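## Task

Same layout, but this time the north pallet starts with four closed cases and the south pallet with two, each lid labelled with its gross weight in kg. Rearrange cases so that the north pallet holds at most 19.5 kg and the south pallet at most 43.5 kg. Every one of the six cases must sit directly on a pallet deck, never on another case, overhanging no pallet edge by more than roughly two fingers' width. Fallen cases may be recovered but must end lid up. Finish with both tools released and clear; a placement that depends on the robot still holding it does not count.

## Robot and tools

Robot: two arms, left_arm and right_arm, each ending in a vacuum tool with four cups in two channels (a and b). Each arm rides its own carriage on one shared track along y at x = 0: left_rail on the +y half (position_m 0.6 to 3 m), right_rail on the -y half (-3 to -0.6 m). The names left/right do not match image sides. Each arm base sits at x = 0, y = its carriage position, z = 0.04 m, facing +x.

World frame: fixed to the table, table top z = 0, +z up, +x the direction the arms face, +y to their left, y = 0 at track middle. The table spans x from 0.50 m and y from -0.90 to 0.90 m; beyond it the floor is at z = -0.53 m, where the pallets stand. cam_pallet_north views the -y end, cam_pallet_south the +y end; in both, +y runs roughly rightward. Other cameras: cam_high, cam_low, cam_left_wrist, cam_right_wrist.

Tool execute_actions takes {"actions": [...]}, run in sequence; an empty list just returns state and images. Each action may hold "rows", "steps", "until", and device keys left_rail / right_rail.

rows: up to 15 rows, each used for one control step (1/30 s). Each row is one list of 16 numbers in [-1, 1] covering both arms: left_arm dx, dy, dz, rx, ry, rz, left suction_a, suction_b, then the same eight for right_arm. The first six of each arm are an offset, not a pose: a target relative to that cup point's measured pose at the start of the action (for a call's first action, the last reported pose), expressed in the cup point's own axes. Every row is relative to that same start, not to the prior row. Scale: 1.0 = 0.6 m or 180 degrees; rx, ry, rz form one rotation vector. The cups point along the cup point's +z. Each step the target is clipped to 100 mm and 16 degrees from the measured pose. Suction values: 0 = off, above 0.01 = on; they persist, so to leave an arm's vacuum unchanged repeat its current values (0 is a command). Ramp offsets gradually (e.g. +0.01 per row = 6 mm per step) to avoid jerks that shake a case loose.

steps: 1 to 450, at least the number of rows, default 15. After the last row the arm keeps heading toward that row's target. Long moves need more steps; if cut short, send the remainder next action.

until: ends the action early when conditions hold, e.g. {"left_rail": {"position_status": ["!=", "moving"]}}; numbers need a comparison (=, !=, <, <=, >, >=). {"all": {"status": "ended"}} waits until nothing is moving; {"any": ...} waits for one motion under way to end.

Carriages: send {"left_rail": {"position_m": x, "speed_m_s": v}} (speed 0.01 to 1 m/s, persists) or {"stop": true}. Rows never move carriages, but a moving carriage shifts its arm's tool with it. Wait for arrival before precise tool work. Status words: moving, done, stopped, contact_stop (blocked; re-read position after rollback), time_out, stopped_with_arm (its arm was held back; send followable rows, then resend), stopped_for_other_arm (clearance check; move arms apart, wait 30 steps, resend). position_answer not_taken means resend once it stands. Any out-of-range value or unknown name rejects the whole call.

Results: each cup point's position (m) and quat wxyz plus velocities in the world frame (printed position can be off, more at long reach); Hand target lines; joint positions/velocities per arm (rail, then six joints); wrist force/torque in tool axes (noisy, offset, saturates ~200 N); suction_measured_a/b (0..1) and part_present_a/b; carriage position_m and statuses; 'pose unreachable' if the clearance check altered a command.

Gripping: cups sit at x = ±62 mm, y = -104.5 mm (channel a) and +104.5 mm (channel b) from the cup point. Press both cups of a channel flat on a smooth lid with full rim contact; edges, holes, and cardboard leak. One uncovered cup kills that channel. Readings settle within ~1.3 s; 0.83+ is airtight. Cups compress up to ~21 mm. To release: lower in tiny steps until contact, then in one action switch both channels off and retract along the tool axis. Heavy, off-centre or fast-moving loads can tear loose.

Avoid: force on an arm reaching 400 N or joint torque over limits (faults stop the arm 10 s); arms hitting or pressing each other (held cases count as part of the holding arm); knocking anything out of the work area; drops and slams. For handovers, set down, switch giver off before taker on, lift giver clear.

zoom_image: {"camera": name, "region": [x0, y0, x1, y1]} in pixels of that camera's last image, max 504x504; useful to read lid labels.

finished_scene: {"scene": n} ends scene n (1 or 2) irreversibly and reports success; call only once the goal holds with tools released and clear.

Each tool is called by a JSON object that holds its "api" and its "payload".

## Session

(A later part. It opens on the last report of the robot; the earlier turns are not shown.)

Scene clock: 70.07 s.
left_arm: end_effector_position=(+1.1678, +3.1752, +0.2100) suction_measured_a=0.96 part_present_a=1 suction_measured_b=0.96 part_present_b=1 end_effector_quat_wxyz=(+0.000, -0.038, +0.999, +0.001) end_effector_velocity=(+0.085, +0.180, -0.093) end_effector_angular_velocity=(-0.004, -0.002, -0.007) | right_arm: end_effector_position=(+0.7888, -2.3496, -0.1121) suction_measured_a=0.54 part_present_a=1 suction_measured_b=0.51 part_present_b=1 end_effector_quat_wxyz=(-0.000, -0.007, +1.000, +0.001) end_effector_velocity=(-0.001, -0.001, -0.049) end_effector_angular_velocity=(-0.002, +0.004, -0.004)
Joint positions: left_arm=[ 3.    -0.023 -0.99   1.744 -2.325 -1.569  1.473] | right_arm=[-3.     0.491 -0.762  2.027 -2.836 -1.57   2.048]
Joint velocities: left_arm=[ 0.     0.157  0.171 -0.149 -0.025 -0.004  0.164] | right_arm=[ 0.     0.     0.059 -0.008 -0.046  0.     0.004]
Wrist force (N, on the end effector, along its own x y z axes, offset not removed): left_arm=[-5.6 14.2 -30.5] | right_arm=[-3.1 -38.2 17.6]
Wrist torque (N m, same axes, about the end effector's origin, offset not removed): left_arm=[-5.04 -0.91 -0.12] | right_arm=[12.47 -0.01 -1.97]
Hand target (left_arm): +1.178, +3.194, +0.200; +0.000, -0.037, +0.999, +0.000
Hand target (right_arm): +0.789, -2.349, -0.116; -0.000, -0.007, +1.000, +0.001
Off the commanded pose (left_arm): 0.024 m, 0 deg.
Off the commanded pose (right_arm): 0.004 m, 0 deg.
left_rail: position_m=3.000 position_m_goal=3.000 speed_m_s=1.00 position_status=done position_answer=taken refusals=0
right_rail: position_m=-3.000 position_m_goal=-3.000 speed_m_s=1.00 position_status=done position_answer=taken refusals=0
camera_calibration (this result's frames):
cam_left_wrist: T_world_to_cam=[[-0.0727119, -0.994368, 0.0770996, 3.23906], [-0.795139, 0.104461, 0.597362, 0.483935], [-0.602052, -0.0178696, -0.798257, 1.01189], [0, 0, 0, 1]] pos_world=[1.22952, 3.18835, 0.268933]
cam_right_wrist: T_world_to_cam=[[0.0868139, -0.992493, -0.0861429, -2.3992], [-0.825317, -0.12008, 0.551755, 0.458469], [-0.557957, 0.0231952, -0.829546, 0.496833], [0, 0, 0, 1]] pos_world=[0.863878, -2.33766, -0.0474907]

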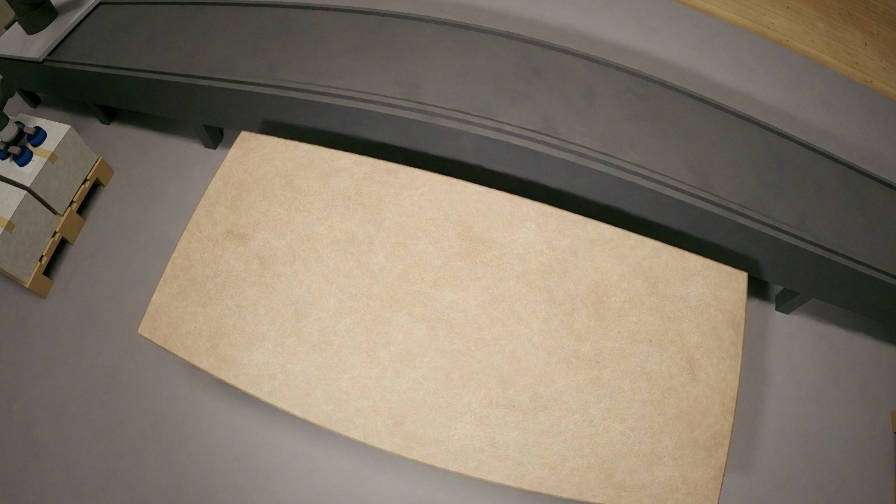

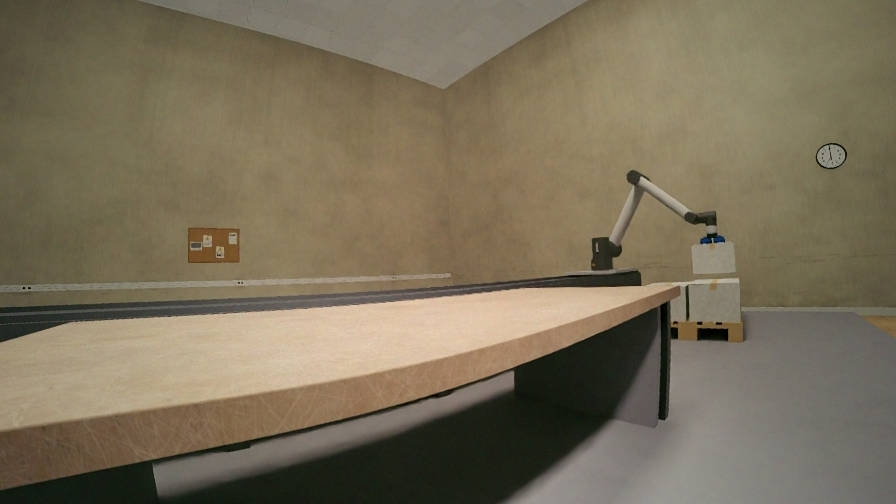

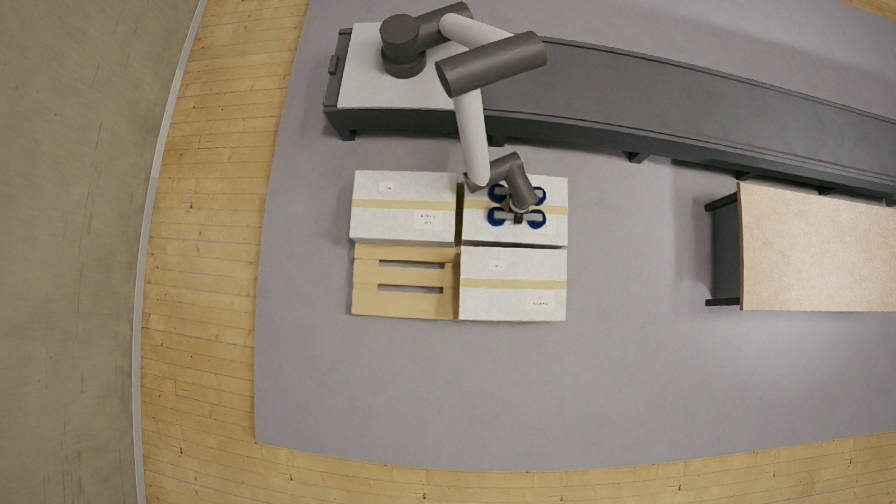

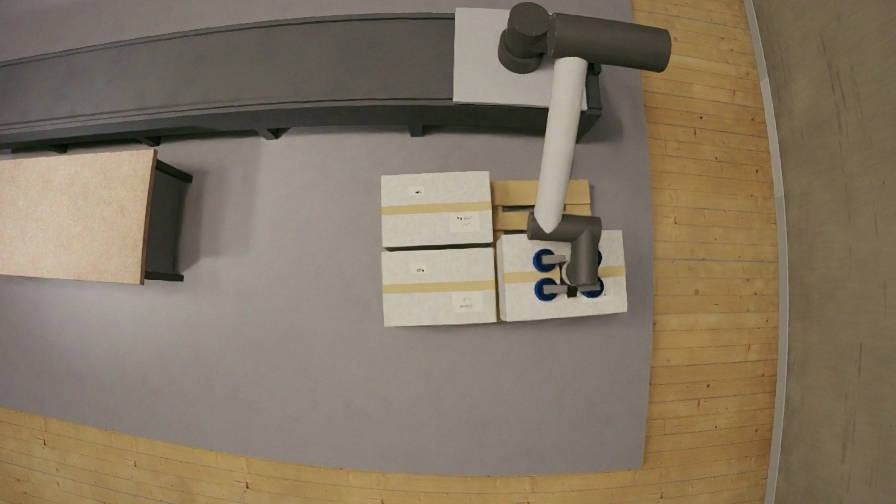

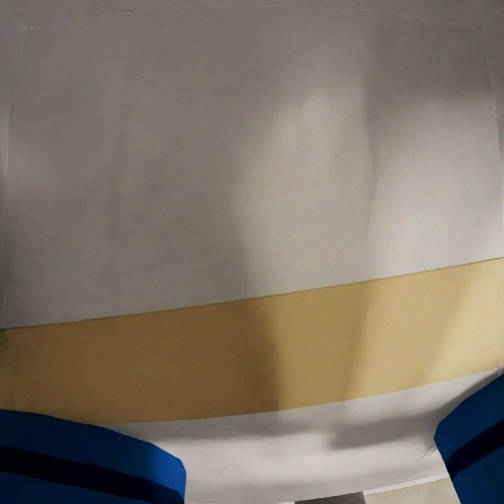

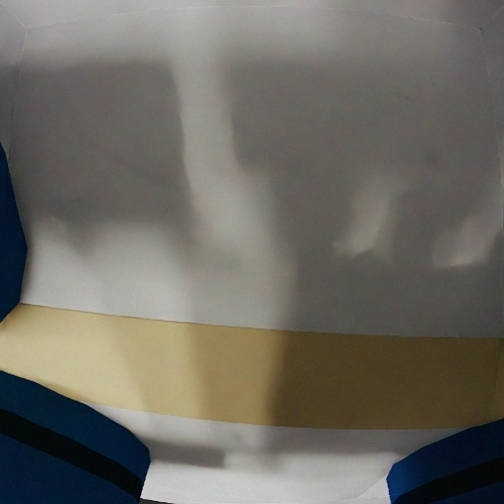

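{"api": "execute_actions", "payload": {"actions": []}}

{"api": "zoom_image", "payload": {"camera": "cam_pallet_south", "region": [440, 160, 660, 345]}}

{"api": "zoom_image", "payload": {"camera": "cam_pallet_north", "region": [440, 150, 600, 270]}}

Scene clock: 71.30 s.
left_arm: end_effector_position=(+1.1784, +3.1942, +0.2000) suction_measured_a=0.96 part_present_a=1 suction_measured_b=0.96 part_present_b=1 end_effector_quat_wxyz=(+0.000, -0.037, +0.999, +0.000) end_effector_velocity=(-0.000, +0.000, -0.000) end_effector_angular_velocity=(+0.000, +0.000, +0.000) | right_arm: end_effector_position=(+0.7892, -2.3492, -0.1164) suction_measured_a=0.96 part_present_a=1 suction_measured_b=0.96 part_present_b=1 end_effector_quat_wxyz=(-0.000, -0.007, +1.000, +0.001) end_effector_velocity=(-0.000, +0.000, -0.000) end_effector_angular_velocity=(+0.000, +0.000, +0.000)
Joint positions: left_arm=[ 3.    -0.006 -0.97   1.725 -2.327 -1.57   1.491] | right_arm=[-3.     0.491 -0.756  2.026 -2.841 -1.569  2.048]
Joint velocities: left_arm=[ 0.  0.  0. -0.  0.  0.  0.] | right_arm=[ 0.  0.  0.  0. -0.  0. -0.]
Wrist force (N, on the end effector, along its own x y z axes, offset not removed): left_arm=[2.6 -1.9 -40.7] | right_arm=[2.2 -0.1 -2.9]
Wrist torque (N m, same axes, about the end effector's origin, offset not removed): left_arm=[-3.95 -0.81 -0.15] | right_arm=[5.84 -0.07 -0.15]
Hand target (left_arm): +1.178, +3.194, +0.200; +0.000, -0.037, +0.999, +0.000
Hand target (right_arm): +0.789, -2.349, -0.116; -0.000, -0.007, +1.000, +0.001
Off the commanded pose (left_arm): 0.001 m, 0 deg.
Off the commanded pose (right_arm): 0.000 m, 0 deg.
left_rail: position_m=3.000 position_m_goal=3.000 speed_m_s=1.00 position_status=done position_answer=taken refusals=0
right_rail: position_m=-3.000 position_m_goal=-3.000 speed_m_s=1.00 position_status=done position_answer=taken refusals=0
camera_calibration (this result's frames):
cam_left_wrist: T_world_to_cam=[[-0.0743708, -0.994148, 0.0783537, 3.26045], [-0.795157, 0.106535, 0.596972, 0.489749], [-0.601826, -0.0179062, -0.798427, 1.01051], [0, 0, 0, 1]] pos_world=[1.24006, 3.20729, 0.258982]
cam_right_wrist: T_world_to_cam=[[0.0866336, -0.992447, -0.0868584, -2.39903], [-0.825515, -0.12032, 0.551405, 0.460757], [-0.557691, 0.0239328, -0.829704, 0.495007], [0, 0, 0, 1]] pos_world=[0.864259, -2.33732, -0.0517307]

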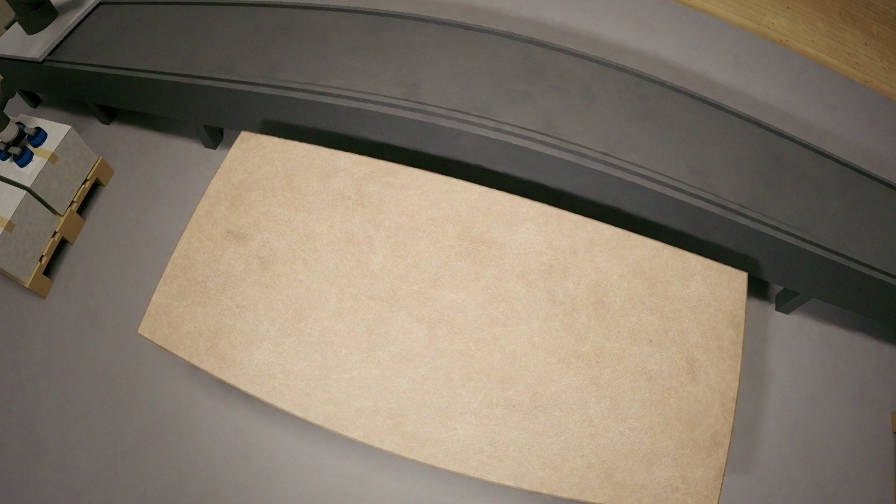

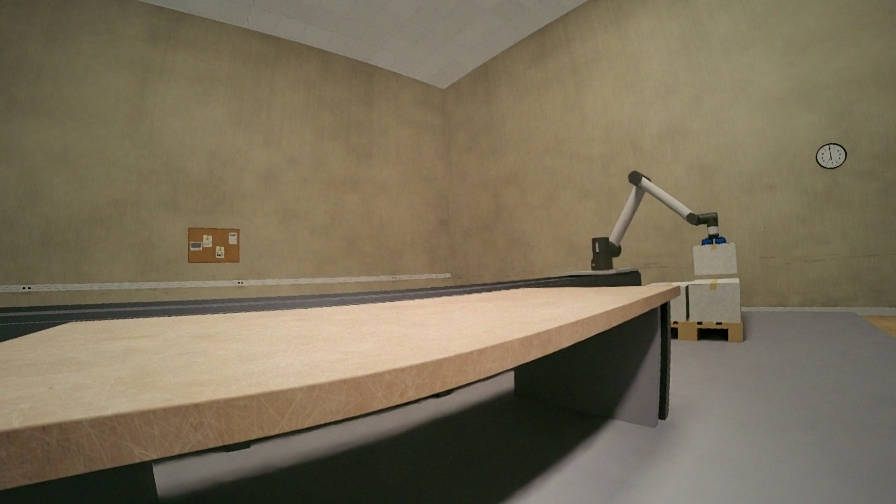

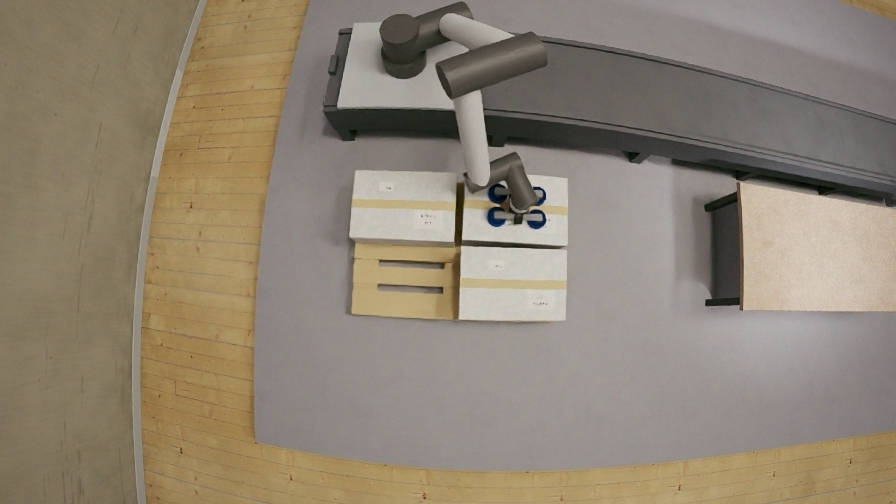

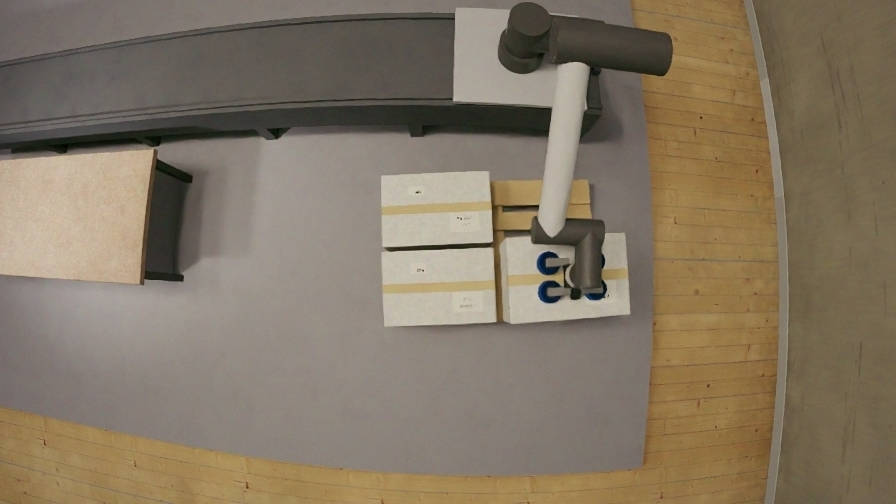

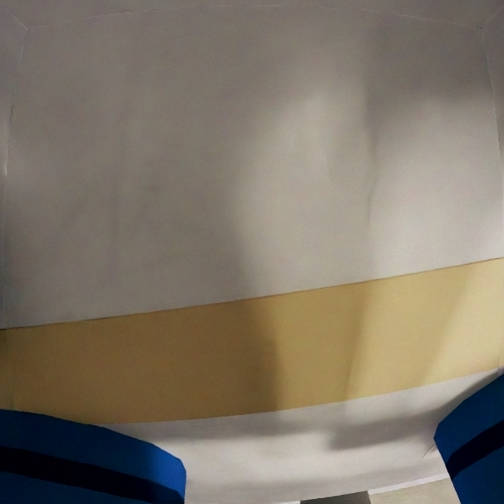

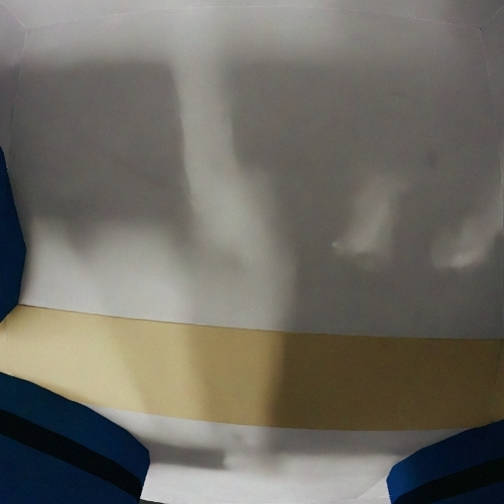

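Region (440, 160, 660, 345) of cam_pallet_south's 896x504 image, scaled by 2.291, with more detail than that image has; it fills the top 424 rows of this view, and the rest is white.

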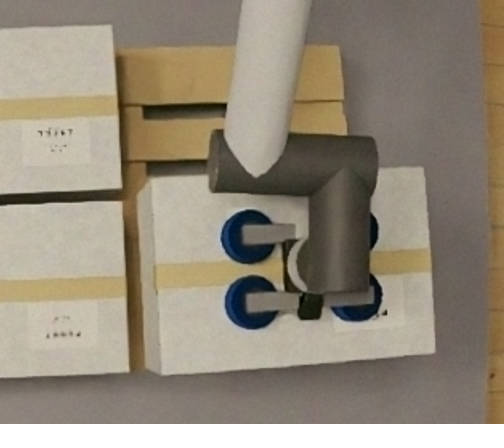

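Region (440, 150, 600, 270) of cam_pallet_north's 896x504 image, scaled by 3.150, with more detail than that image has; it fills the top 378 rows of this view, and the rest is white.

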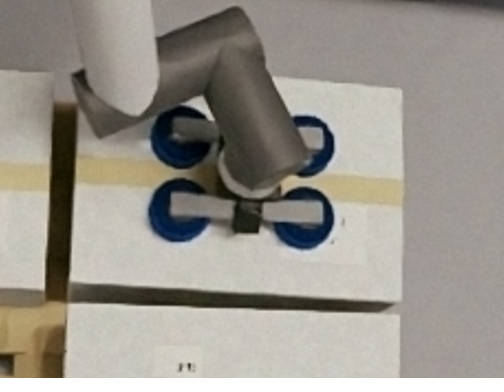

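{"api": "execute_actions", "payload": {"actions": [{"rows":[[0,0,0.004,0,0,0,1,1,0,0,-0.004,0,0,0,1,1],[0,0,0.011,0,0,0,1,1,0,0,-0.011,0,0,0,1,1],[0,0,0.022,0,0,0,1,1,0,0,-0.022,0,0,0,1,1],[0,0,0.037,0,0,0,1,1,0,0,-0.037,0,0,0,1,1],[0,0,0.056,0,0,0,1,1,0,0,-0.056,0,0,0,1,1],[0,0,0.079,0,0,0,1,1,0,0,-0.079,0,0,0,1,1],[-0.001,0.001,0.105,0,0,0,1,1,0,0,-0.105,0,0,0,1,1],[-0.001,0.001,0.134,0,0,0,1,1,0,0,-0.134,0,0,0,1,1],[-0.001,0.001,0.165,0,0,0,1,1,0,0,-0.165,0,0,0,1,1],[-0.002,0.001,0.197,0,0,0,1,1,0,0,-0.197,0,0,0,1,1],[-0.002,0.001,0.229,0,0,0,1,1,0,0,-0.229,0,0,0,1,1],[-0.002,0.001,0.261,0,0,0,1,1,0,0,-0.261,0,0,0,1,1],[-0.002,0.001,0.293,0,0,0,1,1,0,0,-0.293,0,0,0,1,1],[-0.002,0.001,0.325,0,0,0,1,1,0,0,-0.325,0,0,0,1,1],[-0.002,0.001,0.508,0,0,0,1,1,0,0,-0.745,0,0,0,1,1]],"steps":35}]}}

{"api": "zoom_image", "payload": {"camera": "cam_pallet_south", "region": [440, 160, 660, 345]}}

Scene clock: 74.97 s.
left_arm: end_effector_position=(+1.1796, +3.1952, -0.1035) suction_measured_a=0.96 part_present_a=1 suction_measured_b=0.96 part_present_b=1 end_effector_quat_wxyz=(+0.000, -0.037, +0.999, +0.000) end_effector_velocity=(+0.005, +0.001, -0.012) end_effector_angular_velocity=(-0.000, -0.002, -0.000) | right_arm: end_effector_position=(+0.7899, -2.3492, +0.3119) suction_measured_a=0.96 part_present_a=1 suction_measured_b=0.96 part_present_b=1 end_effector_quat_wxyz=(+0.003, -0.007, +1.000, +0.003) end_effector_velocity=(-0.007, -0.009, +0.175) end_effector_angular_velocity=(-0.021, +0.039, +0.000)
Joint positions: left_arm=[ 3.    -0.005 -0.686  1.752 -2.638 -1.57   1.492] | right_arm=[-3.     0.491 -1.217  1.946 -2.308 -1.569  2.048]
Joint velocities: left_arm=[ 0.     0.001  0.015 -0.009 -0.008 -0.     0.001] | right_arm=[ 0.    -0.005 -0.15  -0.102  0.297  0.    -0.005]
Wrist force (N, on the end effector, along its own x y z axes, offset not removed): left_arm=[0.7 -1.8 -35.0] | right_arm=[8.7 -1.0 -23.1]
Wrist torque (N m, same axes, about the end effector's origin, offset not removed): left_arm=[-3.81 -0.83 -0.19] | right_arm=[5.52 0.24 -0.31]
Hand target (left_arm): +1.180, +3.195, -0.105; +0.000, -0.037, +0.999, +0.000
Hand target (right_arm): +0.789, -2.350, +0.331; +0.000, -0.007, +1.000, +0.001
Off the commanded pose (left_arm): 0.001 m, 0 deg.
Off the commanded pose (right_arm): 0.019 m, 0 deg.
left_rail: position_m=3.000 position_m_goal=3.000 speed_m_s=1.00 position_status=done position_answer=taken refusals=0
right_rail: position_m=-3.000 position_m_goal=-3.000 speed_m_s=1.00 position_status=done position_answer=taken refusals=0
camera_calibration (this result's frames):
cam_left_wrist: T_world_to_cam=[[-0.0743928, -0.994146, 0.0783606, 3.28535], [-0.795091, 0.106559, 0.597056, 0.671725], [-0.60191, -0.0178871, -0.798364, 0.768974], [0, 0, 0, 1]] pos_world=[1.24134, 3.20829, -0.0445785]
cam_right_wrist: T_world_to_cam=[[0.0872444, -0.99214, -0.0896982, -2.36073], [-0.828674, -0.122253, 0.546218, 0.224722], [-0.55289, 0.0266762, -0.832827, 0.85437], [0, 0, 0, 1]] pos_world=[0.864554, -2.33749, 0.377043]

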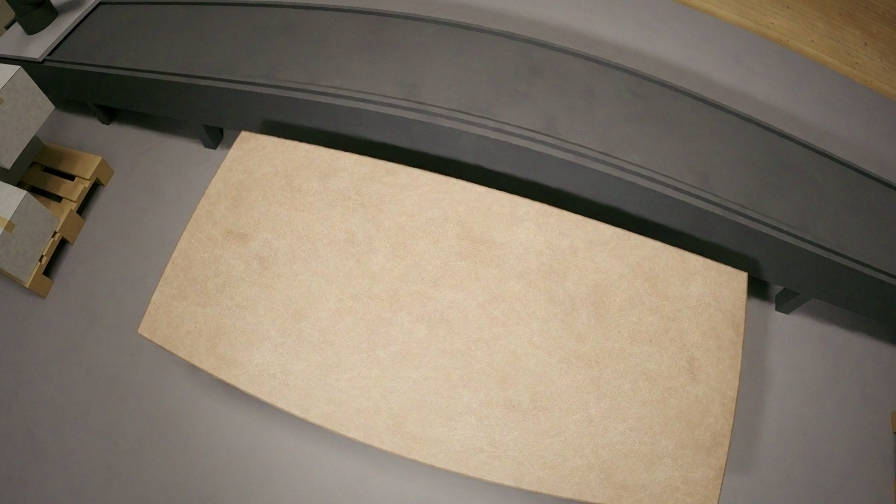

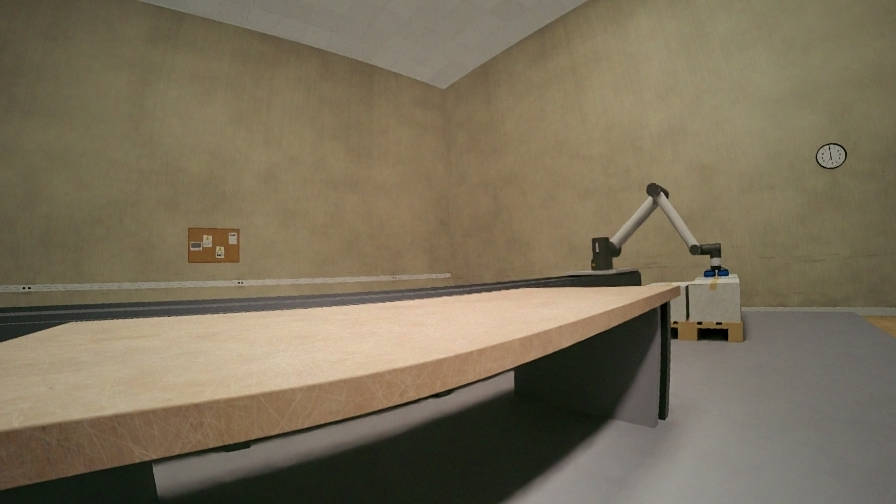

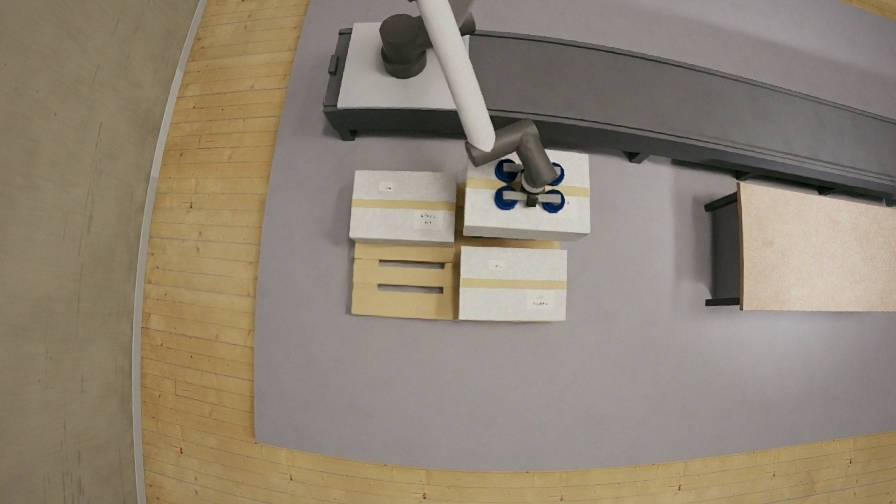

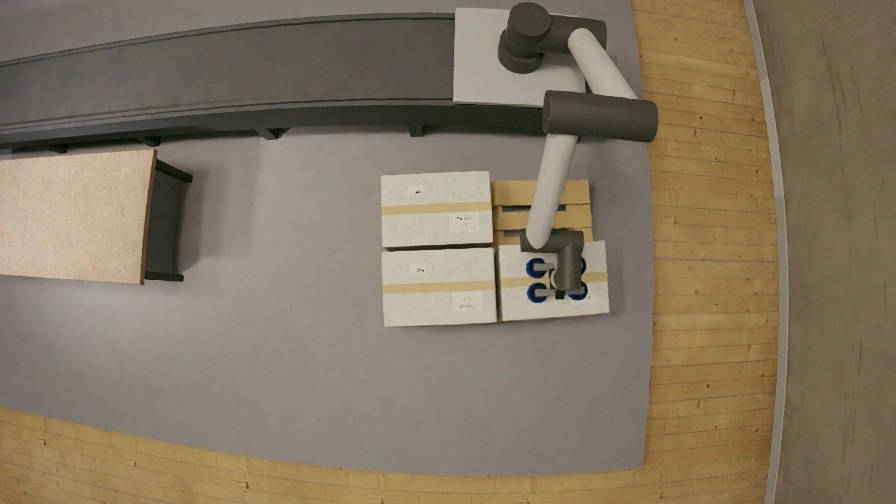

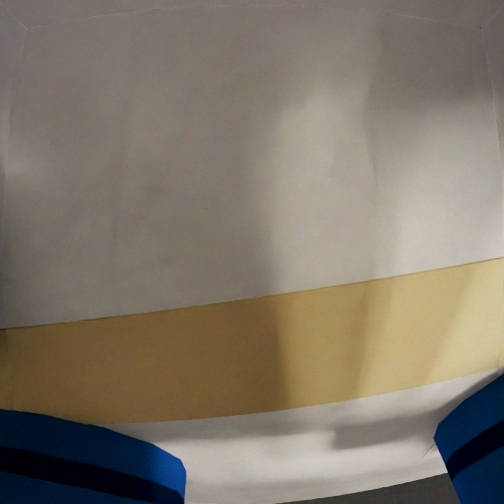

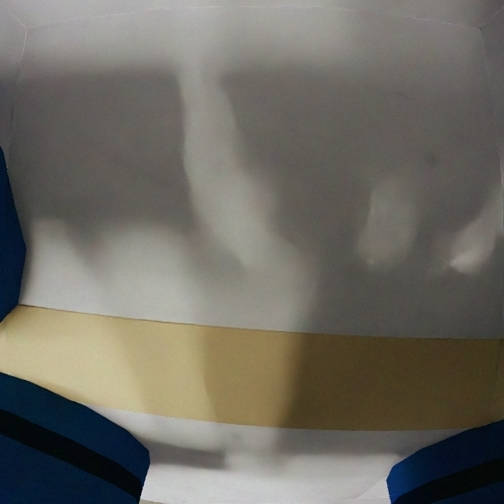

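Region (440, 160, 660, 345) of cam_pallet_south's 896x504 image, scaled by 2.291, with more detail than that image has; it fills the top 424 rows of this view, and the rest is white.

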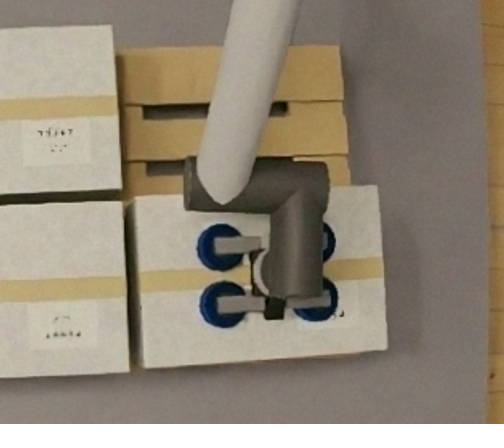

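{"api": "execute_actions", "payload": {"actions": [{"steps":1,"right_rail":{"position_m":-0.6}},{"rows":[[0,0,0.002,0,0,0,1,1,0,0.005,0,0,0,-0.001,1,1],[0,0,0.005,0,0,0,1,1,0,0.015,0,0,0,-0.002,1,1],[0,0,0.009,0,0,0,1,1,0,0.031,0,0,0,-0.003,1,1],[0,0,0.013,0,0,0,1,1,0,0.051,0,0,0,-0.005,1,1],[0,0,0.017,0,0,0,1,1,0,0.077,0,0,0,-0.007,1,1],[0,0,0.021,0,0,0,1,1,0,0.105,0,0,0,-0.009,1,1],[0,0,0.024,0,0,0,1,1,0,0.135,0,0,0,-0.011,1,1],[0,0,0.026,0,0,0,1,1,0,0.165,0,0,0,-0.013,1,1],[0,0,0.028,0,0,0,1,1,0,0.195,0,0,0,-0.015,1,1],[0,0,0.029,0,0,0,1,1,0,0.223,0,0,0,-0.017,1,1],[0,0,0.03,0,0,0,1,1,0,0.249,0,0,0,-0.018,1,1],[0,0,0.03,0,0,0,1,1,0,0.27,0,0,0,-0.019,1,1],[0,0,0.03,0,0,0,1,1,0,0.285,0,0,0,-0.0192,1,1],[0,0,0.03,0,0,0,1,1,0,0.295,0,0,0,-0.0192,1,1],[0,0,0.03,0,0,0,1,1,0,0.3,0,0,0,-0.0192,1,1]],"steps":17}]}}

Scene clock: 78.07 s.
left_arm: end_effector_position=(+1.1801, +3.1953, -0.1221) suction_measured_a=0.96 part_present_a=1 suction_measured_b=0.96 part_present_b=1 end_effector_quat_wxyz=(+0.000, -0.037, +0.999, +0.000) end_effector_velocity=(+0.000, +0.000, -0.008) end_effector_angular_velocity=(-0.000, -0.001, +0.000) | right_arm: end_effector_position=(+0.7831, -1.8927, +0.3321) suction_measured_a=0.96 part_present_a=1 suction_measured_b=0.96 part_present_b=1 end_effector_quat_wxyz=(+0.001, -0.035, +0.999, +0.002) end_effector_velocity=(+0.010, +1.261, +0.000) end_effector_angular_velocity=(+0.004, -0.001, +0.054)
Joint positions: left_arm=[ 3.    -0.005 -0.667  1.749 -2.653 -1.57   1.492] | right_arm=[-2.694  0.615 -1.14   1.787 -2.222 -1.568  2.117]
Joint velocities: left_arm=[ 0.     0.     0.009 -0.002 -0.007 -0.     0.   ] | right_arm=[ 1.008  0.182  0.181 -0.292  0.108  0.002  0.128]
Wrist force (N, on the end effector, along its own x y z axes, offset not removed): left_arm=[-1.6 -5.5 -40.2] | right_arm=[7.3 33.6 -2.3]
Wrist torque (N m, same axes, about the end effector's origin, offset not removed): left_arm=[-4.37 -0.18 -0.05] | right_arm=[2.90 0.01 -0.59]
Hand target (left_arm): +1.180, +3.195, -0.123; +0.000, -0.037, +0.999, +0.000
Hand target (right_arm): +0.786, -1.805, +0.332; +0.001, -0.037, +0.999, +0.002
Off the commanded pose (left_arm): 0.001 m, 0 deg.
Off the commanded pose (right_arm): 0.029 m, 0 deg.
left_rail: position_m=3.000 position_m_goal=3.000 speed_m_s=1.00 position_status=done position_answer=taken refusals=0
right_rail: position_m=-2.694 position_m_goal=-0.600 speed_m_s=1.00 position_status=moving position_answer=taken refusals=0
camera_calibration (this result's frames):
cam_left_wrist: T_world_to_cam=[[-0.0743654, -0.994147, 0.0783639, 3.28694], [-0.79511, 0.106538, 0.597034, 0.683241], [-0.601888, -0.0179093, -0.79838, 0.754447], [0, 0, 0, 1]] pos_world=[1.24178, 3.20843, -0.0631599]
cam_right_wrist: T_world_to_cam=[[0.141995, -0.985795, -0.0896949, -1.93631], [-0.818432, -0.167888, 0.54953, 0.168462], [-0.556782, -0.00462149, -0.830646, 0.798317], [0, 0, 0, 1]] pos_world=[0.85731, -1.87683, 0.396867]

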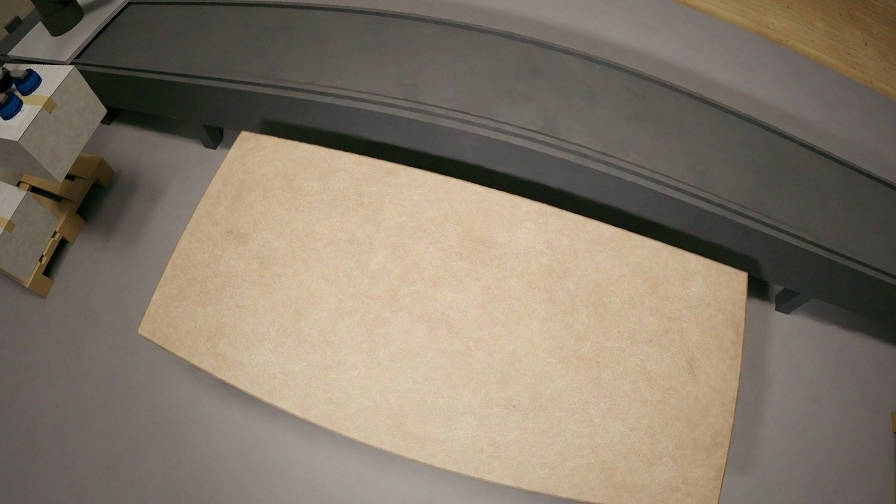

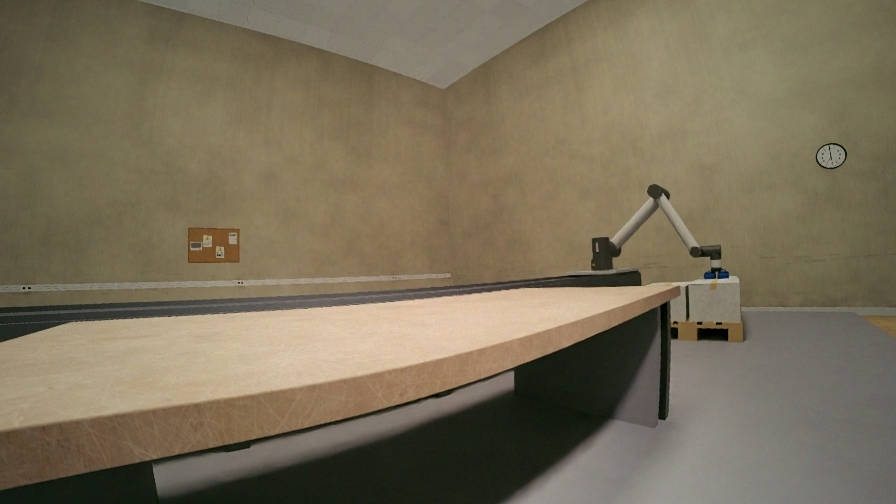

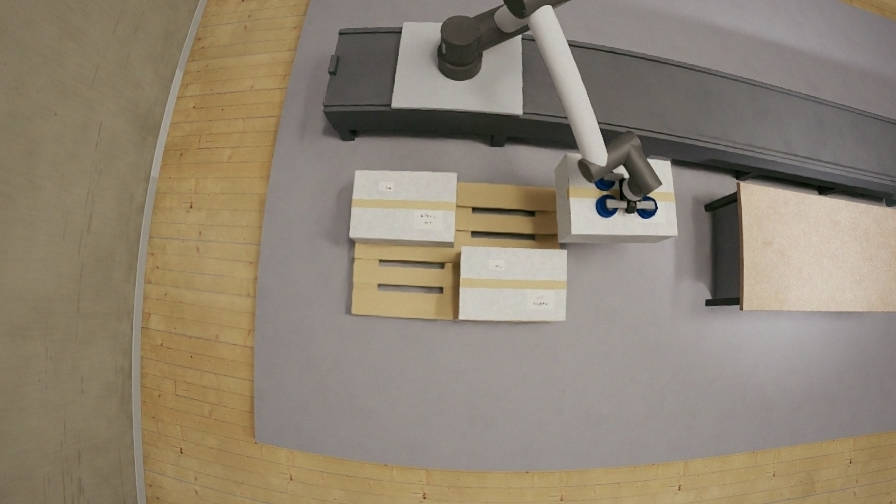

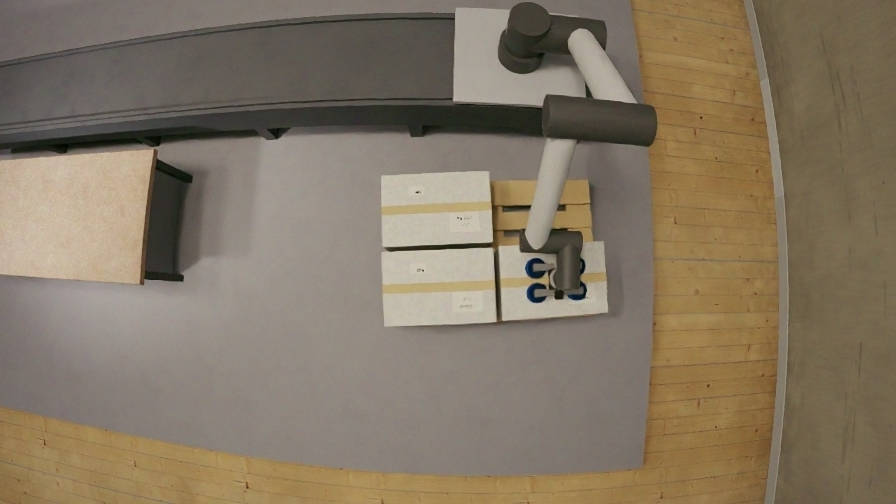

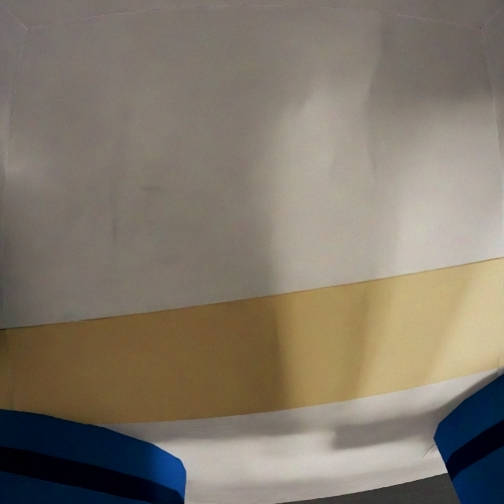

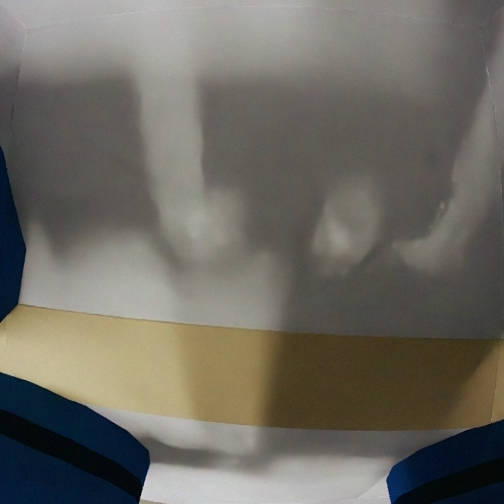

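{"api": "zoom_image", "payload": {"camera": "cam_pallet_south", "region": [440, 160, 660, 345]}}

Region (440, 160, 660, 345) of cam_pallet_south's 896x504 image, scaled by 2.291, with more detail than that image has; it fills the top 424 rows of this view, and the rest is white.

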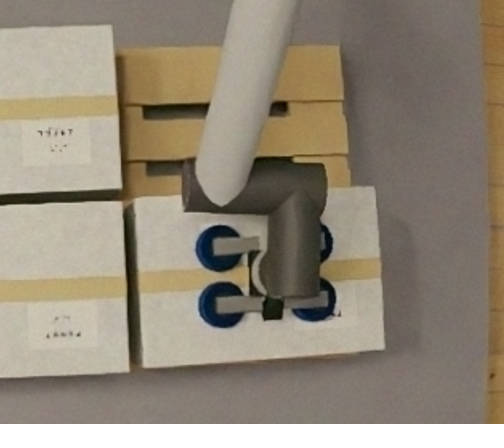

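{"api": "execute_actions", "payload": {"actions": [{"steps":1},{"rows":[[0,0,0.003,0,0,0,1,1,0,0,0,0,0,0,1,1]],"steps":1}]}}

Scene clock: 79.80 s.
left_arm: end_effector_position=(+1.1801, +3.1953, -0.1230) suction_measured_a=0.96 part_present_a=1 suction_measured_b=0.96 part_present_b=1 end_effector_quat_wxyz=(+0.000, -0.037, +0.999, +0.000) end_effector_velocity=(-0.000, +0.000, -0.000) end_effector_angular_velocity=(+0.000, +0.000, -0.000) | right_arm: end_effector_position=(+0.7858, -0.1314, +0.3316) suction_measured_a=0.96 part_present_a=1 suction_measured_b=0.96 part_present_b=1 end_effector_quat_wxyz=(+0.001, -0.037, +0.999, +0.002) end_effector_velocity=(+0.007, +1.005, -0.001) end_effector_angular_velocity=(-0.004, +0.005, -0.001)
Joint positions: left_arm=[ 3.    -0.005 -0.666  1.748 -2.654 -1.57   1.492] | right_arm=[-0.96   0.635 -1.118  1.752 -2.208 -1.569  2.131]
Joint velocities: left_arm=[ 0. -0.  0.  0. -0.  0.  0.] | right_arm=[ 1.     0.     0.01  -0.017  0.013 -0.     0.001]
Wrist force (N, on the end effector, along its own x y z axes, offset not removed): left_arm=[0.9 -2.5 -40.7] | right_arm=[6.3 -3.1 -3.6]
Wrist torque (N m, same axes, about the end effector's origin, offset not removed): left_arm=[-3.94 -0.70 -0.08] | right_arm=[5.79 -0.08 -0.25]
Hand target (left_arm): +1.180, +3.195, -0.125; +0.000, -0.037, +0.999, +0.000
Hand target (right_arm): +0.786, -0.071, +0.332; +0.001, -0.037, +0.999, +0.002
Off the commanded pose (left_arm): 0.002 m, 0 deg.
Off the commanded pose (right_arm): 0.000 m, 0 deg.
left_rail: position_m=3.000 position_m_goal=3.000 speed_m_s=1.00 position_status=done position_answer=taken refusals=0
right_rail: position_m=-0.960 position_m_goal=-0.600 speed_m_s=1.00 position_status=moving position_answer=taken refusals=0
camera_calibration (this result's frames):
cam_left_wrist: T_world_to_cam=[[-0.07437, -0.994147, 0.0783587, 3.28702], [-0.795155, 0.106537, 0.596975, 0.683838], [-0.601829, -0.0179102, -0.798424, 0.753736], [0, 0, 0, 1]] pos_world=[1.24183, 3.20843, -0.0639996]
cam_right_wrist: T_world_to_cam=[[0.146643, -0.985258, -0.0881093, -0.2046], [-0.817438, -0.170859, 0.550093, 0.46523], [-0.557038, -0.00864321, -0.830442, 0.807122], [0, 0, 0, 1]] pos_world=[0.859897, -0.115119, 0.396321]

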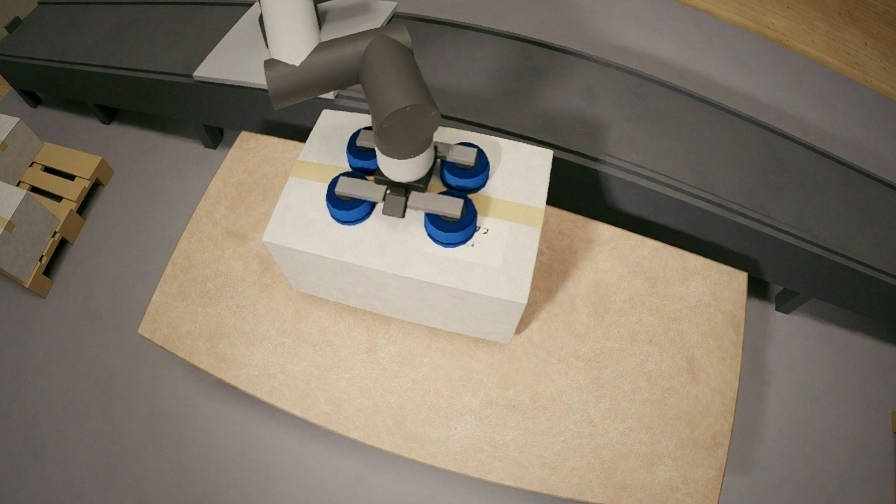

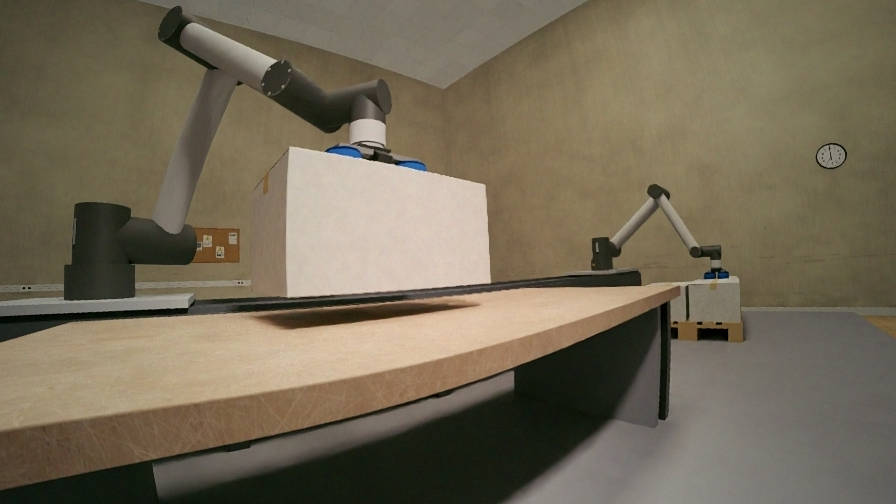

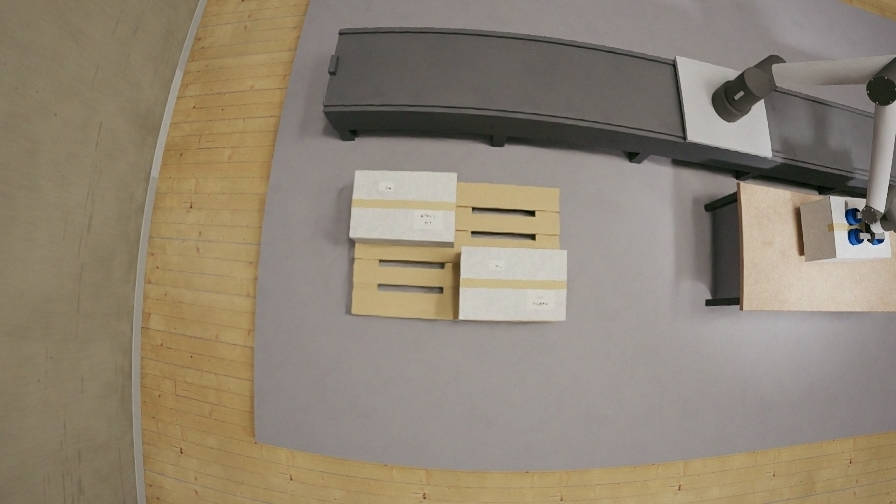

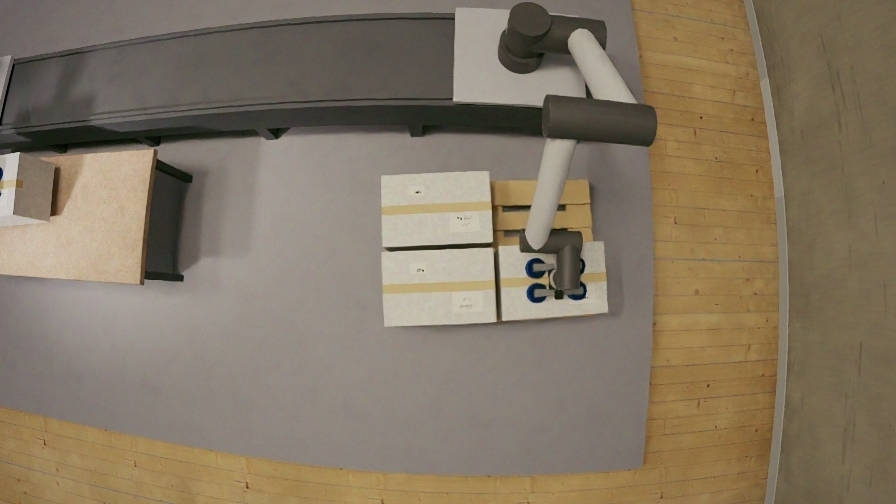

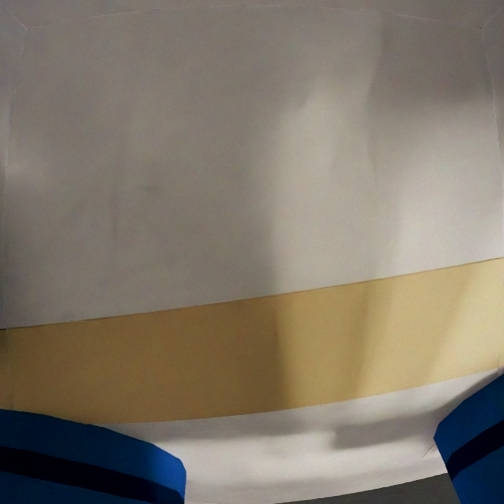

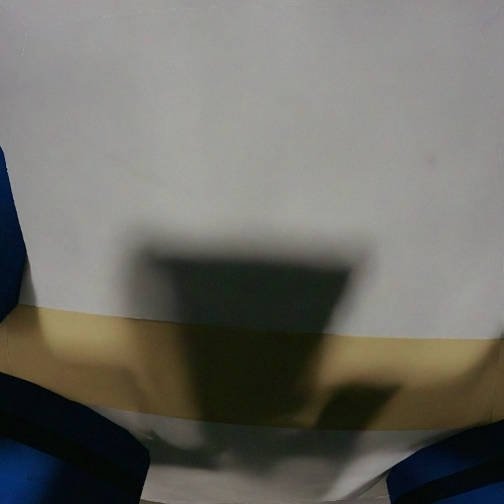

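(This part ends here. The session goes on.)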